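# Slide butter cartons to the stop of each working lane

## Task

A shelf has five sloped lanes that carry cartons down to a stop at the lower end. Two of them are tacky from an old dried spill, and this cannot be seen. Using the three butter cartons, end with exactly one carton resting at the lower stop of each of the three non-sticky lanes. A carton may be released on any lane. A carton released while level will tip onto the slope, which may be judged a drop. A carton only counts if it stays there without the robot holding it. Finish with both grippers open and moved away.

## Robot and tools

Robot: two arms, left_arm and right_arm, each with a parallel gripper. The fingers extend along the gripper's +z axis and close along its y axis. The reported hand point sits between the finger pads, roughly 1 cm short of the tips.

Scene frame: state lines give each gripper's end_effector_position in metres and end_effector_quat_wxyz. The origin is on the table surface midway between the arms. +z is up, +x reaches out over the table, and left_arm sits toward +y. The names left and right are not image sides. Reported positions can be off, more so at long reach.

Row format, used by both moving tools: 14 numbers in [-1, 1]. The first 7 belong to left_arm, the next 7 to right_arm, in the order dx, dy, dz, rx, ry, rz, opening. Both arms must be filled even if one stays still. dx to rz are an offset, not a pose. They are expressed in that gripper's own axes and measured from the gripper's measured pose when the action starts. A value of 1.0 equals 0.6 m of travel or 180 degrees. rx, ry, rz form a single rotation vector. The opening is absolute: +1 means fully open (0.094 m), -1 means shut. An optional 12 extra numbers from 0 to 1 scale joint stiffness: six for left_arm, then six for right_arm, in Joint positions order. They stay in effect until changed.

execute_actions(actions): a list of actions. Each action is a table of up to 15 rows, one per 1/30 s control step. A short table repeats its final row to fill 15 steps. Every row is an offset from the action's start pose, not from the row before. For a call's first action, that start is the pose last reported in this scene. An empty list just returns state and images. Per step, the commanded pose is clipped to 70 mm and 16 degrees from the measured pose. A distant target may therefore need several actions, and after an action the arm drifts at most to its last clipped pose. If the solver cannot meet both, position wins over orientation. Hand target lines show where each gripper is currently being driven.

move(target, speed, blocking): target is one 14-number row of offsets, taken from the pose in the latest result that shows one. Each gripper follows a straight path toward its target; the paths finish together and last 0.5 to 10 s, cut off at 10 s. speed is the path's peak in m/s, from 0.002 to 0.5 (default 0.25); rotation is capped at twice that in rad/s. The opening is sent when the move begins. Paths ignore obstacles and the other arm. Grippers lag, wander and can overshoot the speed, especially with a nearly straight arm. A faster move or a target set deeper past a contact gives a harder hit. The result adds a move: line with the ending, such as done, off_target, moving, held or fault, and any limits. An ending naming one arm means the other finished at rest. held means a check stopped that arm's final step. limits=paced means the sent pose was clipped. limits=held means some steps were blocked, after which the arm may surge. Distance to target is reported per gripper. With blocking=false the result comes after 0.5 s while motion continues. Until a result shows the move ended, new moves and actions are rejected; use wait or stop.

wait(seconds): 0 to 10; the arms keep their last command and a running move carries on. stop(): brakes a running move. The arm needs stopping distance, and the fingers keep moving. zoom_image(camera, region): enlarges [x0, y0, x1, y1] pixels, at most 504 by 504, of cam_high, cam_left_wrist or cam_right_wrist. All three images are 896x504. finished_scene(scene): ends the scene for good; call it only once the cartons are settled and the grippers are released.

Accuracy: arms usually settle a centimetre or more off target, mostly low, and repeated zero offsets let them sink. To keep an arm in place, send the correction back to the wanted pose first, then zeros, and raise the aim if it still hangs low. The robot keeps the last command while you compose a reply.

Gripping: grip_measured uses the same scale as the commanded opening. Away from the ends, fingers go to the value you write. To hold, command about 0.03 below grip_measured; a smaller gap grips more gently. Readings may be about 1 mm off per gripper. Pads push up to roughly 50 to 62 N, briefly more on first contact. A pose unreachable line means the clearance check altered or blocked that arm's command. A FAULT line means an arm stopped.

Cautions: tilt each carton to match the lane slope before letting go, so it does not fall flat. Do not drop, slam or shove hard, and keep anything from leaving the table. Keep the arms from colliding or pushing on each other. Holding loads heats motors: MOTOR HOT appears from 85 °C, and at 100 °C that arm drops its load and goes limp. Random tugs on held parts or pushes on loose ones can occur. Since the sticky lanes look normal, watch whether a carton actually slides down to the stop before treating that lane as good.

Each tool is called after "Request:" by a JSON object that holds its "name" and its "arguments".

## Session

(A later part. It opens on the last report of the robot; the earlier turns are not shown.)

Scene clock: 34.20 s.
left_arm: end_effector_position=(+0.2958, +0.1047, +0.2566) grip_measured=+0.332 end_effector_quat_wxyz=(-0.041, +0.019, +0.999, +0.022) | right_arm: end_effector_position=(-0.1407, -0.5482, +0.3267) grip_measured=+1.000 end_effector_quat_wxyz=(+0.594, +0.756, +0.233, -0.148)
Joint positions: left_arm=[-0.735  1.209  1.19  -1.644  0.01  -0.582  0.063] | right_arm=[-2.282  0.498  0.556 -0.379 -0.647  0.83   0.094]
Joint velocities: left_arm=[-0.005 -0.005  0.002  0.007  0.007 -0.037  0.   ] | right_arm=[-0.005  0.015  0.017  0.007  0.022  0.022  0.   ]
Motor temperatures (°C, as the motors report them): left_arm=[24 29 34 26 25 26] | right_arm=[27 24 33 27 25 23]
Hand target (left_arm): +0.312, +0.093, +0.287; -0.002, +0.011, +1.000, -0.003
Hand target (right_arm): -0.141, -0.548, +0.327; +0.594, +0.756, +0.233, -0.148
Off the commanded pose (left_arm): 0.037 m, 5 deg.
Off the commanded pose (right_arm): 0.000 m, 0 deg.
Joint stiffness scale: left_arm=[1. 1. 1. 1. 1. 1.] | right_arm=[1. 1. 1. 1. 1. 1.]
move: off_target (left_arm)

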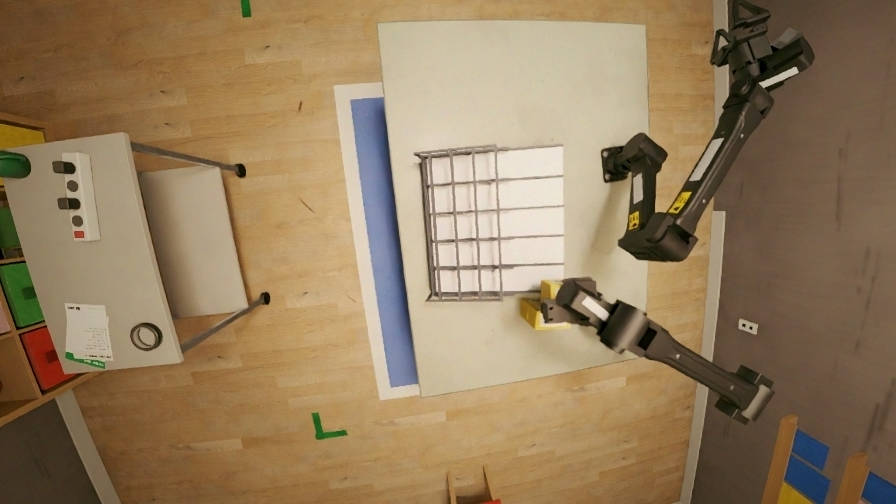

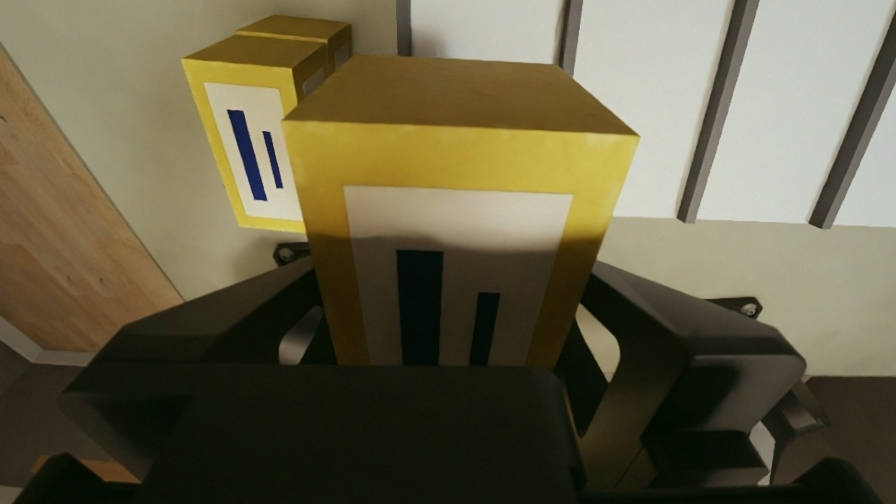

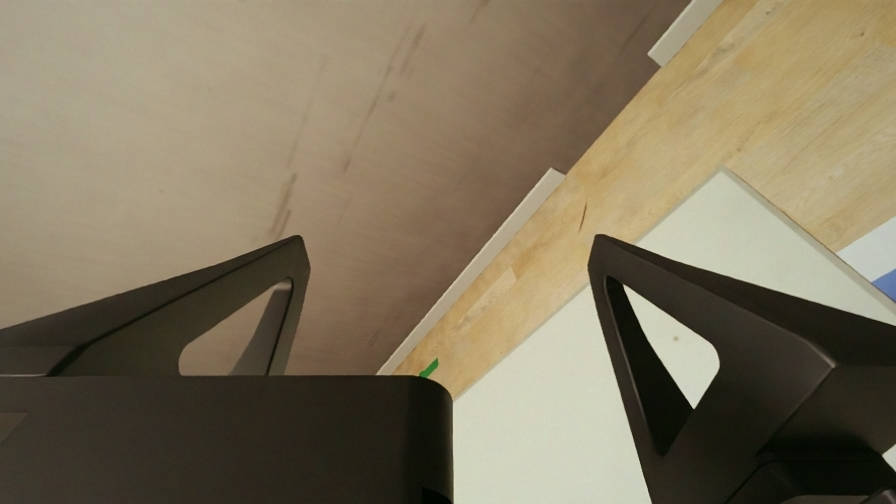

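Descend to z≈0.20 with tilt and corrections.

Request:
{"name": "move", "arguments": {"target": [-0.035,-0.025,0.09,0.014,0.066,-0.012,0.28,0,0,0,0,0,0,1], "speed": 0.08}}

Scene clock: 43.97 s.
left_arm: end_effector_position=(+0.3078, +0.0909, +0.1988) grip_measured=+0.332 end_effector_quat_wxyz=(-0.148, -0.006, +0.989, +0.011) | right_arm: end_effector_position=(-0.1407, -0.5482, +0.3267) grip_measured=+1.000 end_effector_quat_wxyz=(+0.594, +0.756, +0.233, -0.148)
Joint positions: left_arm=[-0.68   1.382  1.169 -1.621  0.141 -0.56   0.063] | right_arm=[-2.282  0.498  0.556 -0.379 -0.647  0.83   0.094]
Joint velocities: left_arm=[-0.005 -0.005  0.007 -0.017 -0.022 -0.095  0.   ] | right_arm=[-0.015  0.005  0.012 -0.007  0.007  0.051  0.   ]
Motor temperatures (°C, as the motors report them): left_arm=[24 29 37 26 25 26] | right_arm=[27 24 33 27 25 23]
Hand target (left_arm): +0.311, +0.092, +0.199; -0.144, -0.002, +0.990, +0.003
Hand target (right_arm): -0.141, -0.548, +0.327; +0.594, +0.756, +0.233, -0.148
Off the commanded pose (left_arm): 0.004 m, 1 deg.
Off the commanded pose (right_arm): 0.000 m, 0 deg.
Joint stiffness scale: left_arm=[1. 1. 1. 1. 1. 1.] | right_arm=[1. 1. 1. 1. 1. 1.]
move: done

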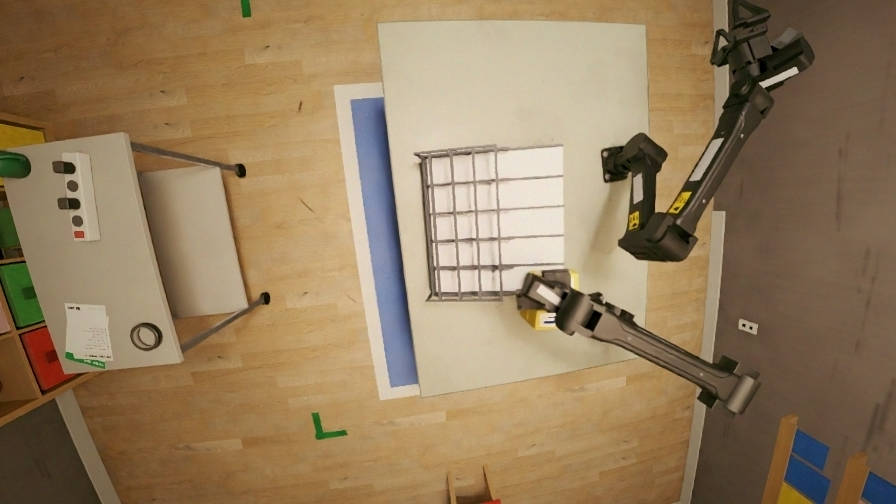

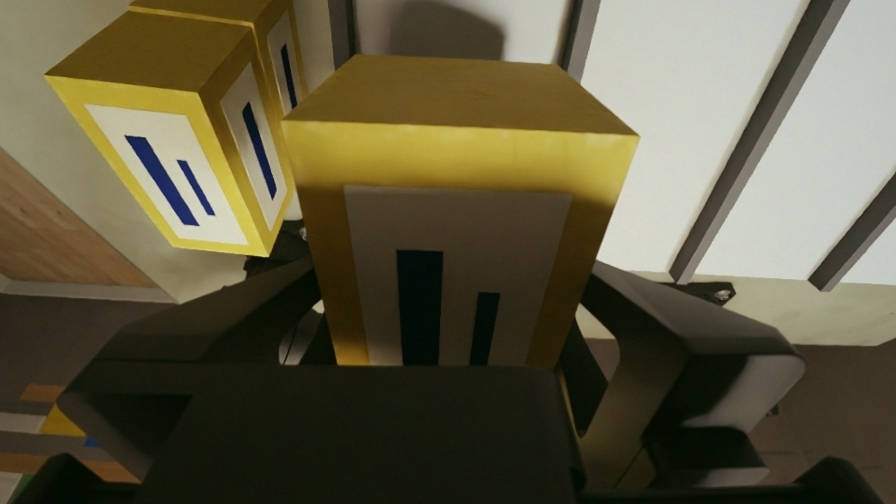

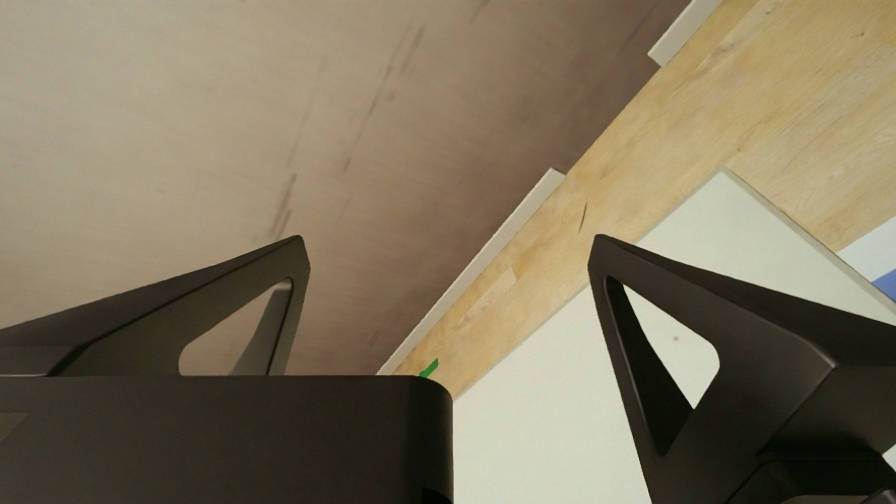

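Request:
{"name": "move", "arguments": {"target": [-0.025,0,0.045,0,0,0,0.28,0,0,0,0,0,0,1], "speed": 0.03}}

Scene clock: 47.27 s.
left_arm: end_effector_position=(+0.3100, +0.0901, +0.1696) grip_measured=+0.332 end_effector_quat_wxyz=(-0.152, -0.006, +0.988, +0.015) | right_arm: end_effector_position=(-0.1407, -0.5482, +0.3267) grip_measured=+1.000 end_effector_quat_wxyz=(+0.594, +0.756, +0.233, -0.148)
Joint positions: left_arm=[-0.68   1.415  1.122 -1.552  0.138 -0.559  0.063] | right_arm=[-2.282  0.498  0.556 -0.379 -0.647  0.83   0.094]
Joint velocities: left_arm=[-0.015  0.005  0.012  0.007 -0.022  0.007 -0.   ] | right_arm=[ 0.005 -0.015 -0.012  0.027 -0.007 -0.051  0.   ]
Motor temperatures (°C, as the motors report them): left_arm=[24 29 36 26 25 26] | right_arm=[27 24 33 27 25 23]
Hand target (left_arm): +0.314, +0.092, +0.168; -0.148, -0.006, +0.989, +0.011
Hand target (right_arm): -0.141, -0.548, +0.327; +0.594, +0.756, +0.233, -0.148
Off the commanded pose (left_arm): 0.005 m, 1 deg.
Off the commanded pose (right_arm): 0.000 m, 0 deg.
Joint stiffness scale: left_arm=[1. 1. 1. 1. 1. 1.] | right_arm=[1. 1. 1. 1. 1. 1.]
move: done

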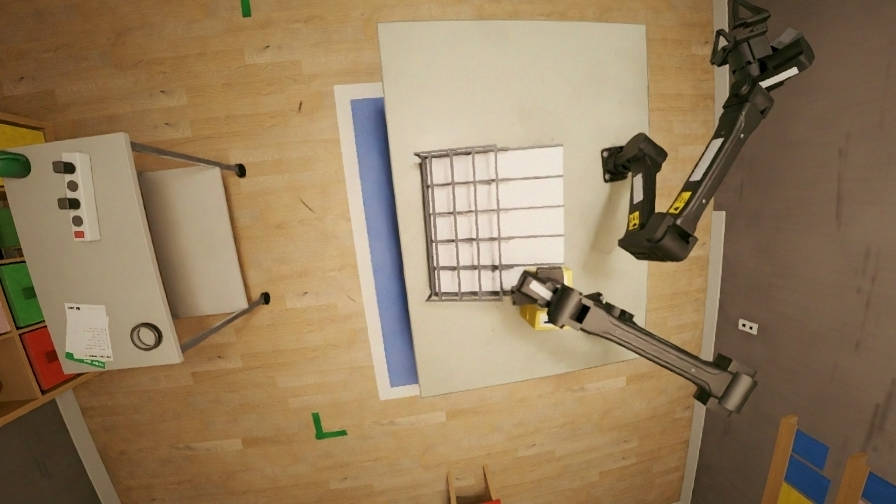

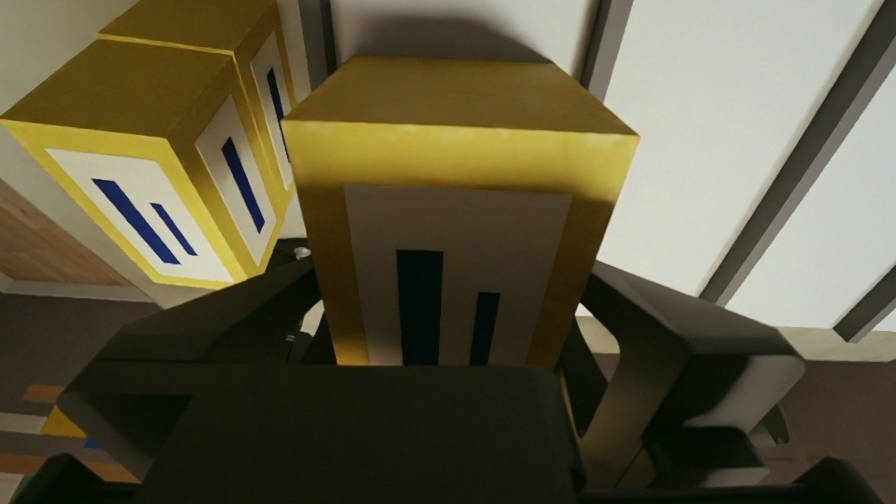

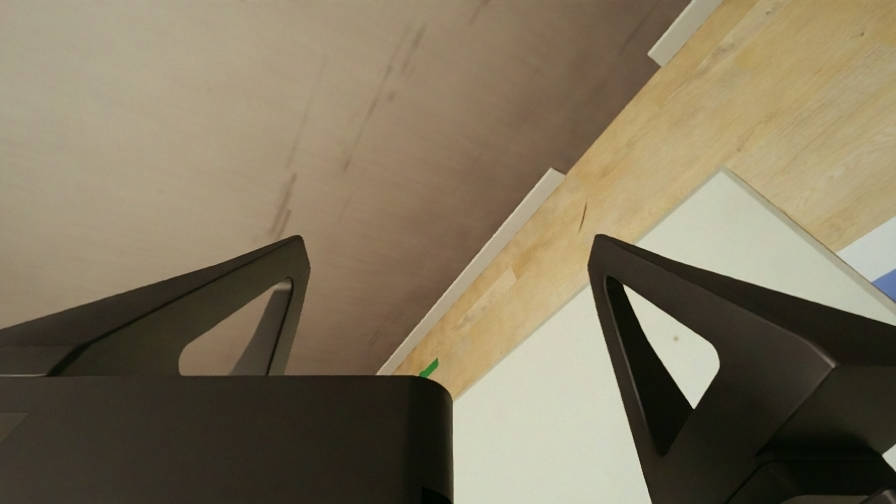

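Request:
{"name": "move", "arguments": {"target": [0,0,0.012,0,0,0,0.28,0,0,0,0,0,0,1], "speed": 0.02}}

Request:
{"name": "execute_actions", "arguments": {"actions": [[[0,0,0,0,0,0,0.75,0,0,0,0,0,0,1]],[[0,0,0,0,0,0,0.75,0,0,0,0,0,0,1]],[[0,0,0,0,0,0,0.75,0,0,0,0,0,0,1]],[[0,0,0,0,0,0,0.75,0,0,0,0,0,0,1]]]}}

Scene clock: 50.77 s.
left_arm: end_effector_position=(+0.3097, +0.0903, +0.1688) grip_measured=+0.332 end_effector_quat_wxyz=(-0.152, -0.006, +0.988, +0.015) | right_arm: end_effector_position=(-0.1407, -0.5482, +0.3267) grip_measured=+1.000 end_effector_quat_wxyz=(+0.594, +0.756, +0.233, -0.148)
Joint positions: left_arm=[-0.68   1.415  1.119 -1.55   0.138 -0.559  0.063] | right_arm=[-2.282  0.498  0.556 -0.379 -0.647  0.83   0.094]
Joint velocities: left_arm=[-0.005  0.005  0.007  0.002  0.007 -0.007  0.001] | right_arm=[-0.024 -0.005 -0.017 -0.007  0.051  0.022  0.   ]
Motor temperatures (°C, as the motors report them): left_arm=[24 29 36 26 25 26] | right_arm=[27 24 34 27 25 23]
Hand target (left_arm): +0.308, +0.090, +0.163; -0.152, -0.006, +0.988, +0.015
Hand target (right_arm): -0.141, -0.548, +0.327; +0.594, +0.756, +0.233, -0.148
Off the commanded pose (left_arm): 0.006 m, 0 deg.
Off the commanded pose (right_arm): 0.000 m, 0 deg.
Joint stiffness scale: left_arm=[1. 1. 1. 1. 1. 1.] | right_arm=[1. 1. 1. 1. 1. 1.]
move: done

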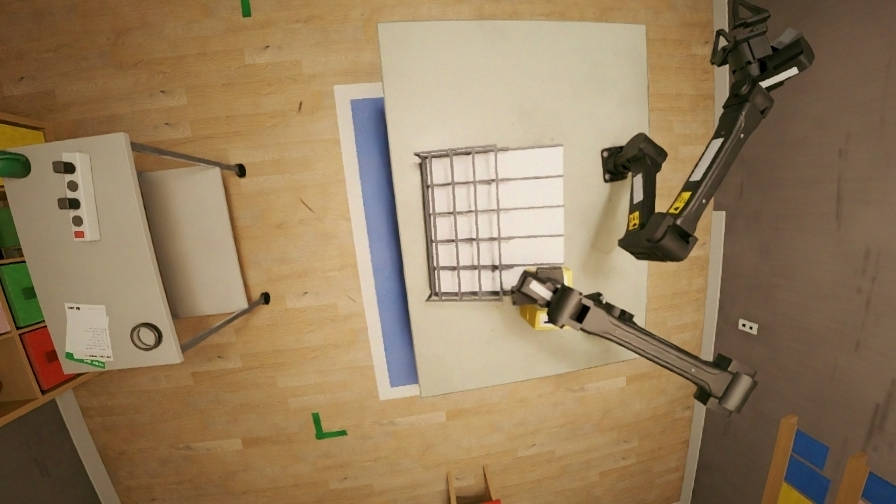

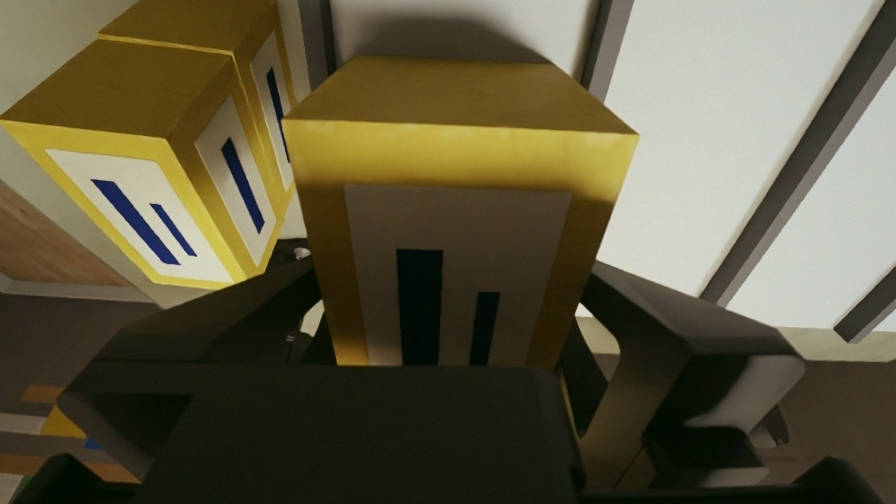

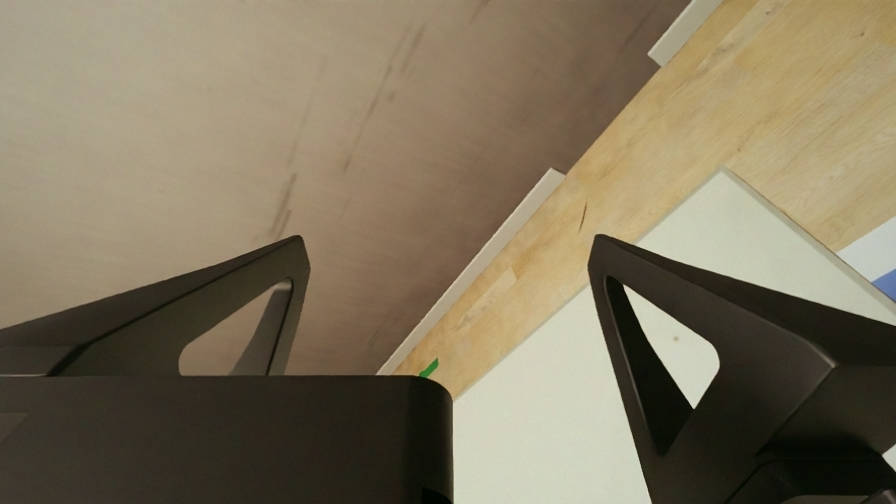

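Scene clock: 52.77 s.
left_arm: end_effector_position=(+0.3097, +0.0903, +0.1688) grip_measured=+0.748 end_effector_quat_wxyz=(-0.152, -0.006, +0.988, +0.015) | right_arm: end_effector_position=(-0.1407, -0.5482, +0.3267) grip_measured=+1.000 end_effector_quat_wxyz=(+0.594, +0.756, +0.233, -0.148)
Joint positions: left_arm=[-0.68   1.415  1.119 -1.55   0.138 -0.559  0.082] | right_arm=[-2.282  0.498  0.556 -0.379 -0.647  0.83   0.094]
Joint velocities: left_arm=[-0.015  0.005 -0.002  0.002 -0.022 -0.007 -0.   ] | right_arm=[-0.024 -0.015 -0.002  0.002 -0.051  0.007  0.   ]
Motor temperatures (°C, as the motors report them): left_arm=[24 29 35 26 25 26] | right_arm=[27 24 34 27 25 23]
Hand target (left_arm): +0.310, +0.090, +0.169; -0.152, -0.006, +0.988, +0.015
Hand target (right_arm): -0.141, -0.548, +0.327; +0.594, +0.756, +0.233, -0.148
Off the commanded pose (left_arm): 0.000 m, 0 deg.
Off the commanded pose (right_arm): 0.000 m, 0 deg.
Joint stiffness scale: left_arm=[1. 1. 1. 1. 1. 1.] | right_arm=[1. 1. 1. 1. 1. 1.]

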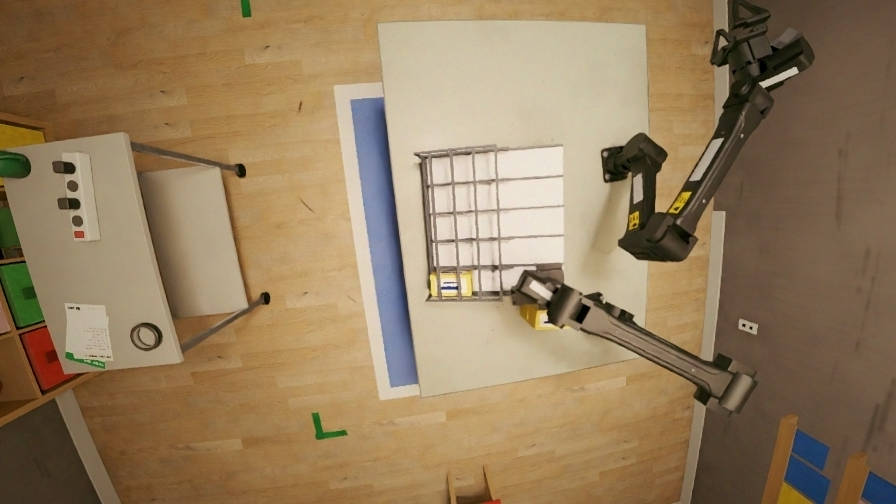

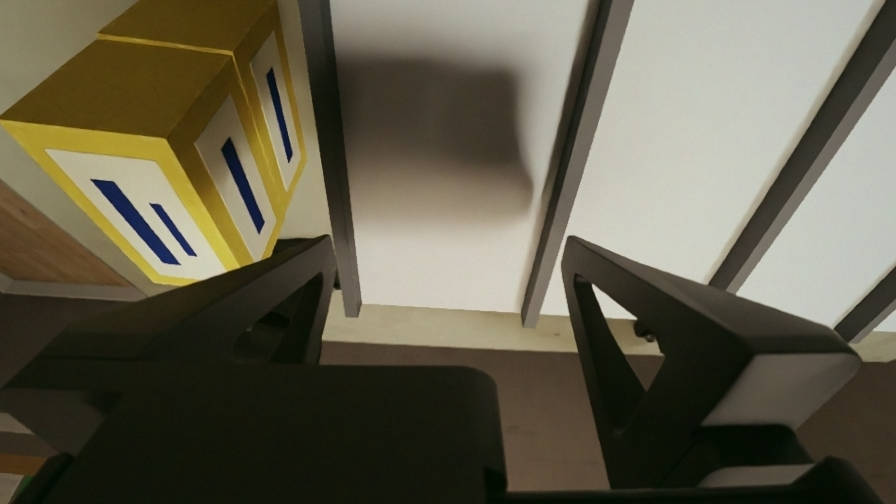

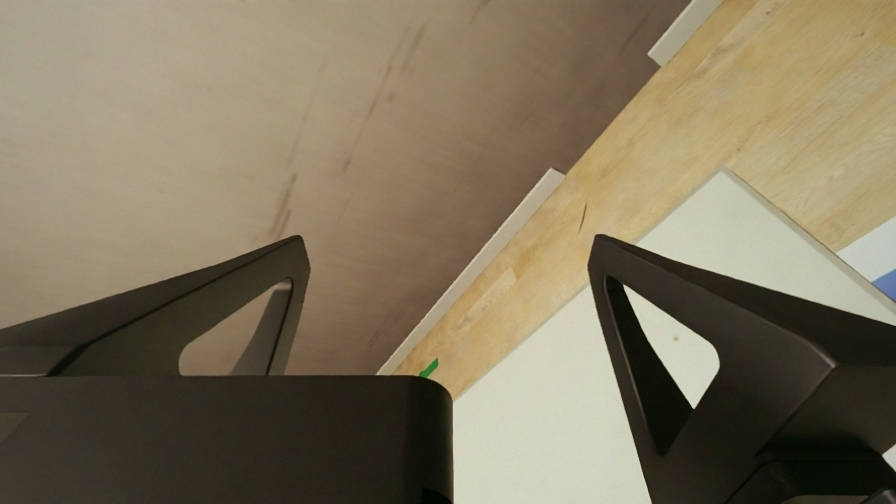

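Request:
{"name": "move", "arguments": {"target": [0,0,-0.12,0,-0.097,0,1,0,0,0,0,0,0,1], "speed": 0.15}}

Request:
{"name": "move", "arguments": {"target": [0.06,0.235,0,0,0,0,1,0,0,0,0,0,0,1], "speed": 0.2}}

Scene clock: 57.67 s.
left_arm: end_effector_position=(+0.3185, +0.1015, +0.2219) grip_measured=+1.000 end_effector_quat_wxyz=(-0.028, -0.000, +0.999, +0.033) | right_arm: end_effector_position=(-0.1407, -0.5482, +0.3267) grip_measured=+1.000 end_effector_quat_wxyz=(+0.594, +0.756, +0.233, -0.148)
Joint positions: left_arm=[-0.72   1.263  1.145 -1.535 -0.022 -0.608  0.094] | right_arm=[-2.282  0.498  0.556 -0.379 -0.647  0.83   0.094]
Joint velocities: left_arm=[ 0.005 -0.005 -0.027 -0.012  0.081  0.007  0.   ] | right_arm=[-0.005  0.005  0.012  0.002 -0.066  0.051  0.   ]
Motor temperatures (°C, as the motors report them): left_arm=[24 29 35 26 25 26] | right_arm=[27 24 34 27 25 23]
Hand target (left_arm): +0.331, +0.089, +0.239; -0.000, -0.004, +1.000, +0.015
Hand target (right_arm): -0.141, -0.548, +0.327; +0.594, +0.756, +0.233, -0.148
Off the commanded pose (left_arm): 0.024 m, 4 deg.
Off the commanded pose (right_arm): 0.000 m, 0 deg.
Joint stiffness scale: left_arm=[1. 1. 1. 1. 1. 1.] | right_arm=[1. 1. 1. 1. 1. 1.]
move: off_target (left_arm)

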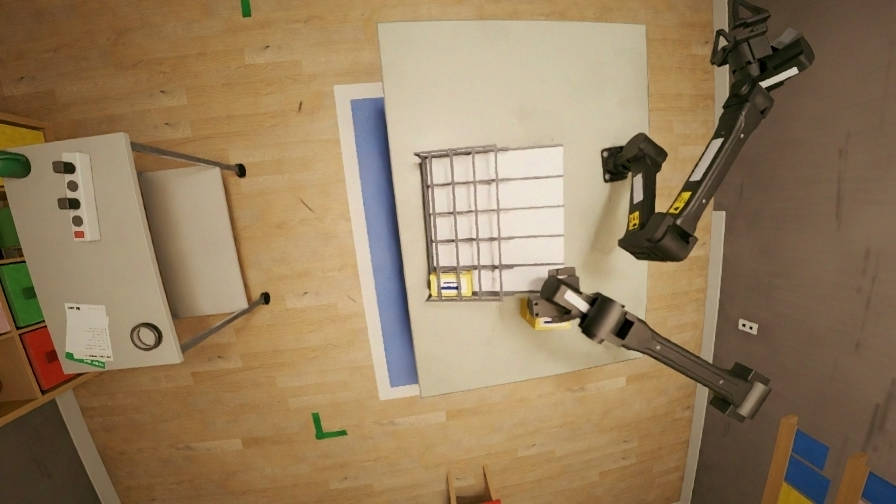

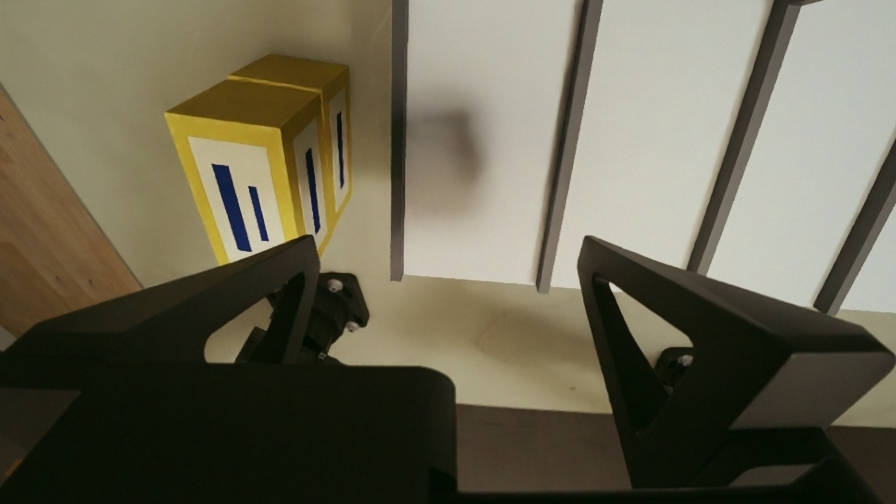

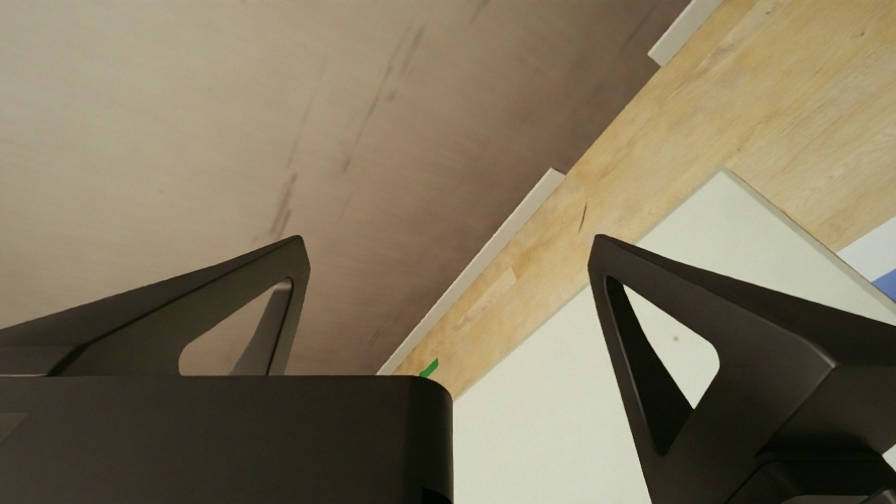

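Scene clock: 59.03 s.
left_arm: end_effector_position=(+0.2902, +0.2416, +0.2397) grip_measured=+1.000 end_effector_quat_wxyz=(-0.012, -0.009, +0.999, +0.030) | right_arm: end_effector_position=(-0.1407, -0.5482, +0.3267) grip_measured=+1.000 end_effector_quat_wxyz=(+0.594, +0.756, +0.233, -0.148)
Joint positions: left_arm=[-0.332  1.007  1.002 -1.604 -0.054 -0.238  0.094] | right_arm=[-2.282  0.498  0.556 -0.379 -0.647  0.83   0.094]
Joint velocities: left_arm=[-0.015  0.005 -0.002  0.012 -0.037 -0.051  0.   ] | right_arm=[-0.015  0.005  0.007  0.007  0.037 -0.066  0.   ]
Motor temperatures (°C, as the motors report them): left_arm=[24 29 35 26 25 26] | right_arm=[27 24 34 27 25 23]
Hand target (left_arm): +0.283, +0.244, +0.234; -0.028, -0.001, +0.999, +0.034
Hand target (right_arm): -0.141, -0.548, +0.327; +0.594, +0.756, +0.233, -0.148
Off the commanded pose (left_arm): 0.010 m, 2 deg.
Off the commanded pose (right_arm): 0.000 m, 0 deg.
Joint stiffness scale: left_arm=[1. 1. 1. 1. 1. 1.] | right_arm=[1. 1. 1. 1. 1. 1.]
move: done

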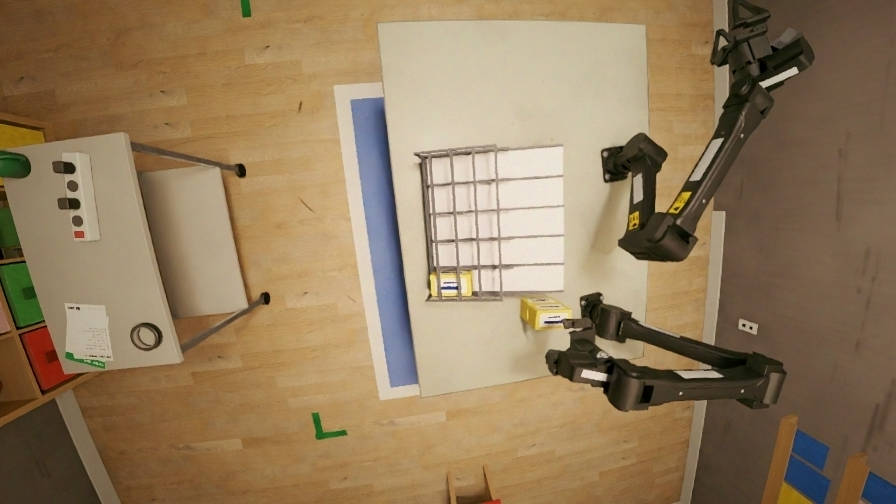

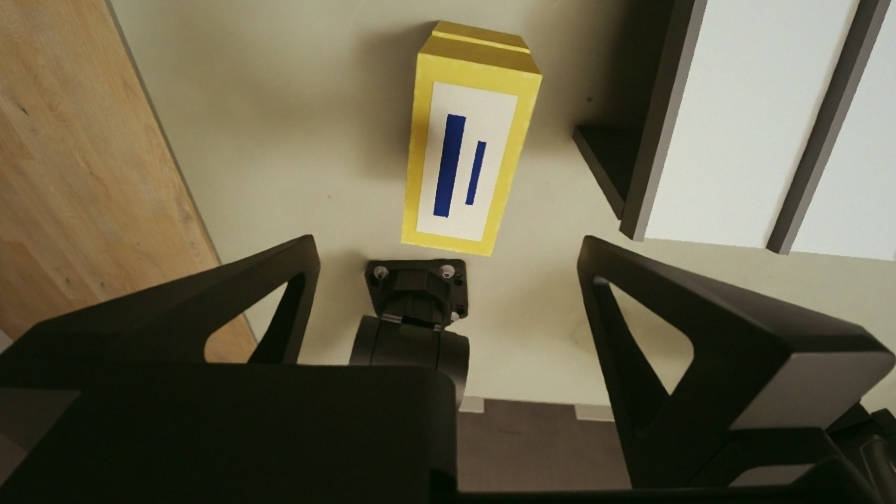

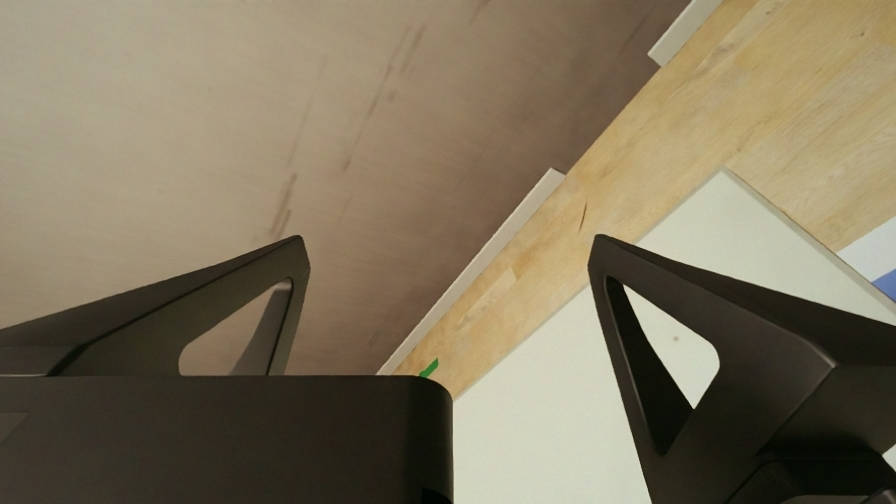

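Request:
{"name": "move", "arguments": {"target": [-0.01,-0.005,0.08,0.019,-0.008,0.045,1,0,0,0,0,0,0,1], "speed": 0.1}}

Scene clock: 63.67 s.
left_arm: end_effector_position=(+0.2934, +0.2395, +0.1959) grip_measured=+1.000 end_effector_quat_wxyz=(-0.005, +0.057, +0.998, +0.002) | right_arm: end_effector_position=(-0.1407, -0.5482, +0.3267) grip_measured=+1.000 end_effector_quat_wxyz=(+0.594, +0.756, +0.233, -0.148)
Joint positions: left_arm=[-0.303  1.007  0.888 -1.464 -0.002 -0.075  0.094] | right_arm=[-2.282  0.498  0.556 -0.379 -0.647  0.83   0.094]
Joint velocities: left_arm=[-0.024 -0.015 -0.007  0.022  0.022  0.081  0.   ] | right_arm=[-0.015 -0.005 -0.002 -0.002  0.051 -0.051  0.   ]
Motor temperatures (°C, as the motors report them): left_arm=[24 29 34 26 25 26] | right_arm=[27 24 34 27 25 23]
Hand target (left_arm): +0.295, +0.242, +0.192; -0.002, +0.061, +0.998, +0.000
Hand target (right_arm): -0.141, -0.548, +0.327; +0.594, +0.756, +0.233, -0.148
Off the commanded pose (left_arm): 0.005 m, 1 deg.
Off the commanded pose (right_arm): 0.000 m, 0 deg.
Joint stiffness scale: left_arm=[1. 1. 1. 1. 1. 1.] | right_arm=[1. 1. 1. 1. 1. 1.]
move: done

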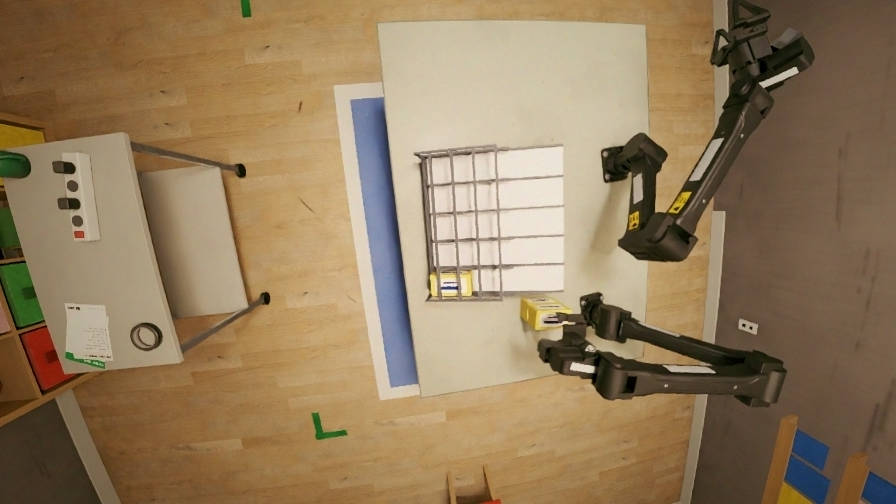

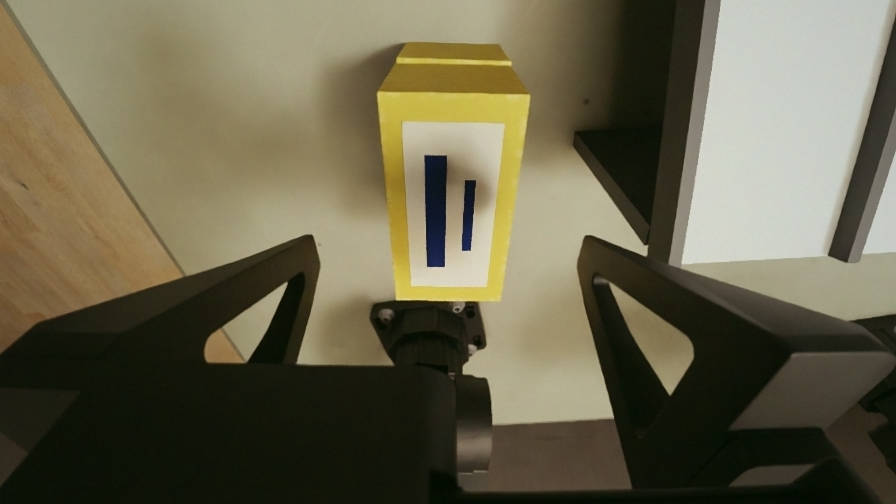

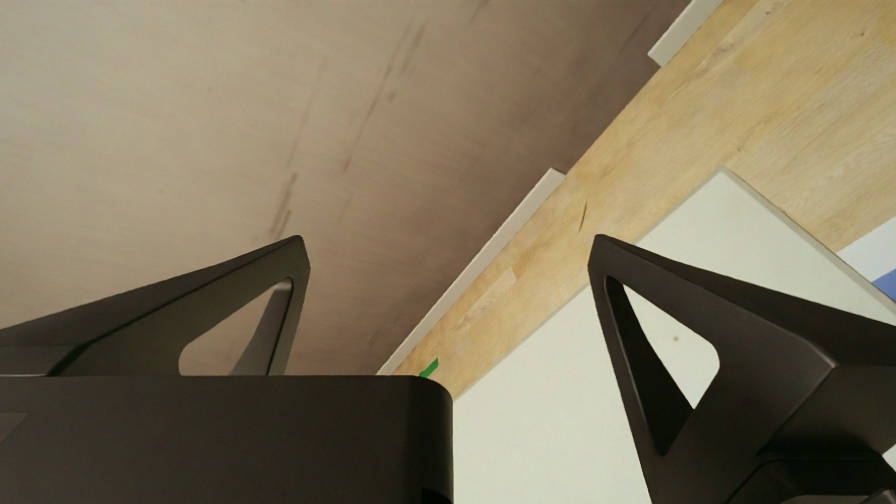

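Same view as before; descend to z≈0.097 with dx +0.025.

Request:
{"name": "move", "arguments": {"target": [0.025,-0.003,0.17,0,0,0,1,0,0,0,0,0,0,1], "speed": 0.08}}

Scene clock: 66.83 s.
left_arm: end_effector_position=(+0.2768, +0.2424, +0.1001) grip_measured=+1.000 end_effector_quat_wxyz=(-0.005, +0.059, +0.998, +0.002) | right_arm: end_effector_position=(-0.1407, -0.5482, +0.3267) grip_measured=+1.000 end_effector_quat_wxyz=(+0.594, +0.756, +0.233, -0.148)
Joint positions: left_arm=[-0.305  1.031  0.643 -1.194 -0.002 -0.073  0.094] | right_arm=[-2.282  0.498  0.556 -0.379 -0.647  0.83   0.094]
Joint velocities: left_arm=[ 0.005 -0.005 -0.007  0.012 -0.007 -0.051  0.   ] | right_arm=[-0.015 -0.005  0.002 -0.002 -0.037  0.022  0.   ]
Motor temperatures (°C, as the motors report them): left_arm=[24 29 34 26 25 26] | right_arm=[27 24 34 27 25 23]
Hand target (left_arm): +0.276, +0.240, +0.094; -0.006, +0.057, +0.998, +0.002
Hand target (right_arm): -0.141, -0.548, +0.327; +0.594, +0.756, +0.233, -0.148
Off the commanded pose (left_arm): 0.007 m, 0 deg.
Off the commanded pose (right_arm): 0.000 m, 0 deg.
Joint stiffness scale: left_arm=[1. 1. 1. 1. 1. 1.] | right_arm=[1. 1. 1. 1. 1. 1.]
move: done

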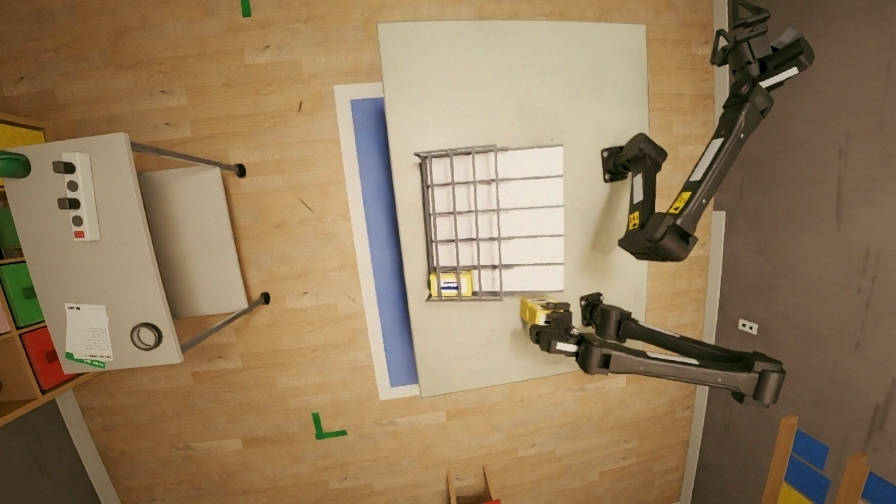

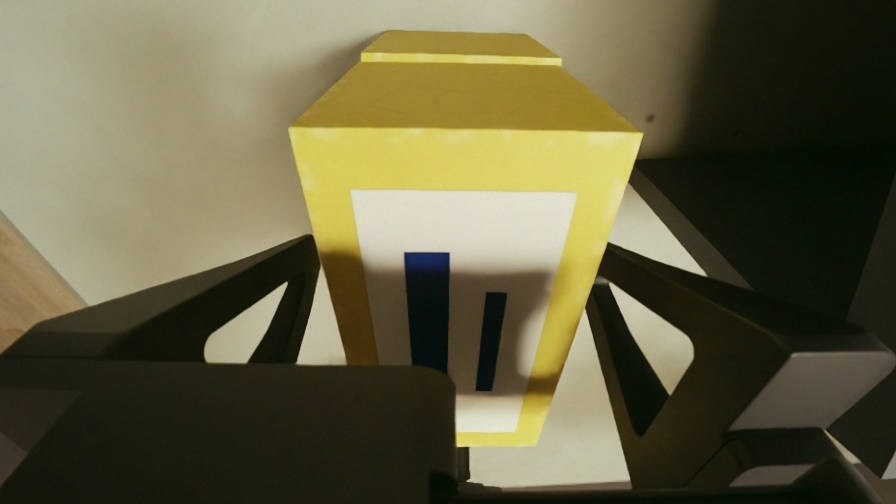

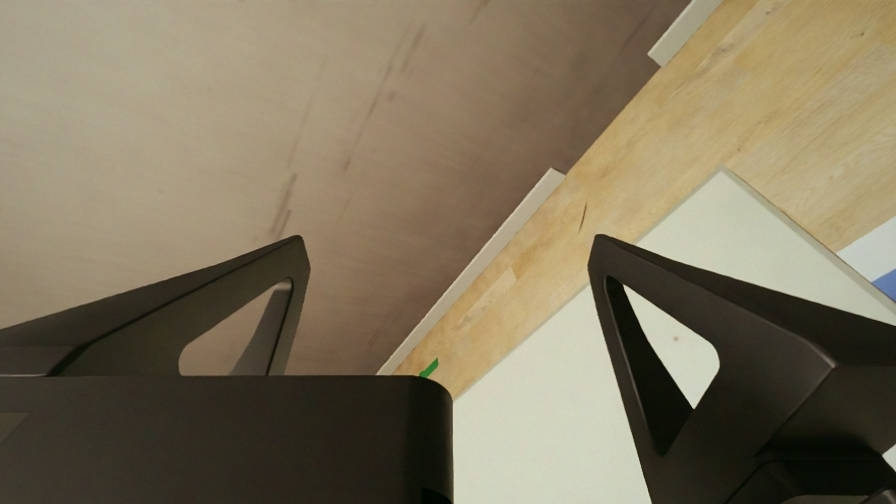

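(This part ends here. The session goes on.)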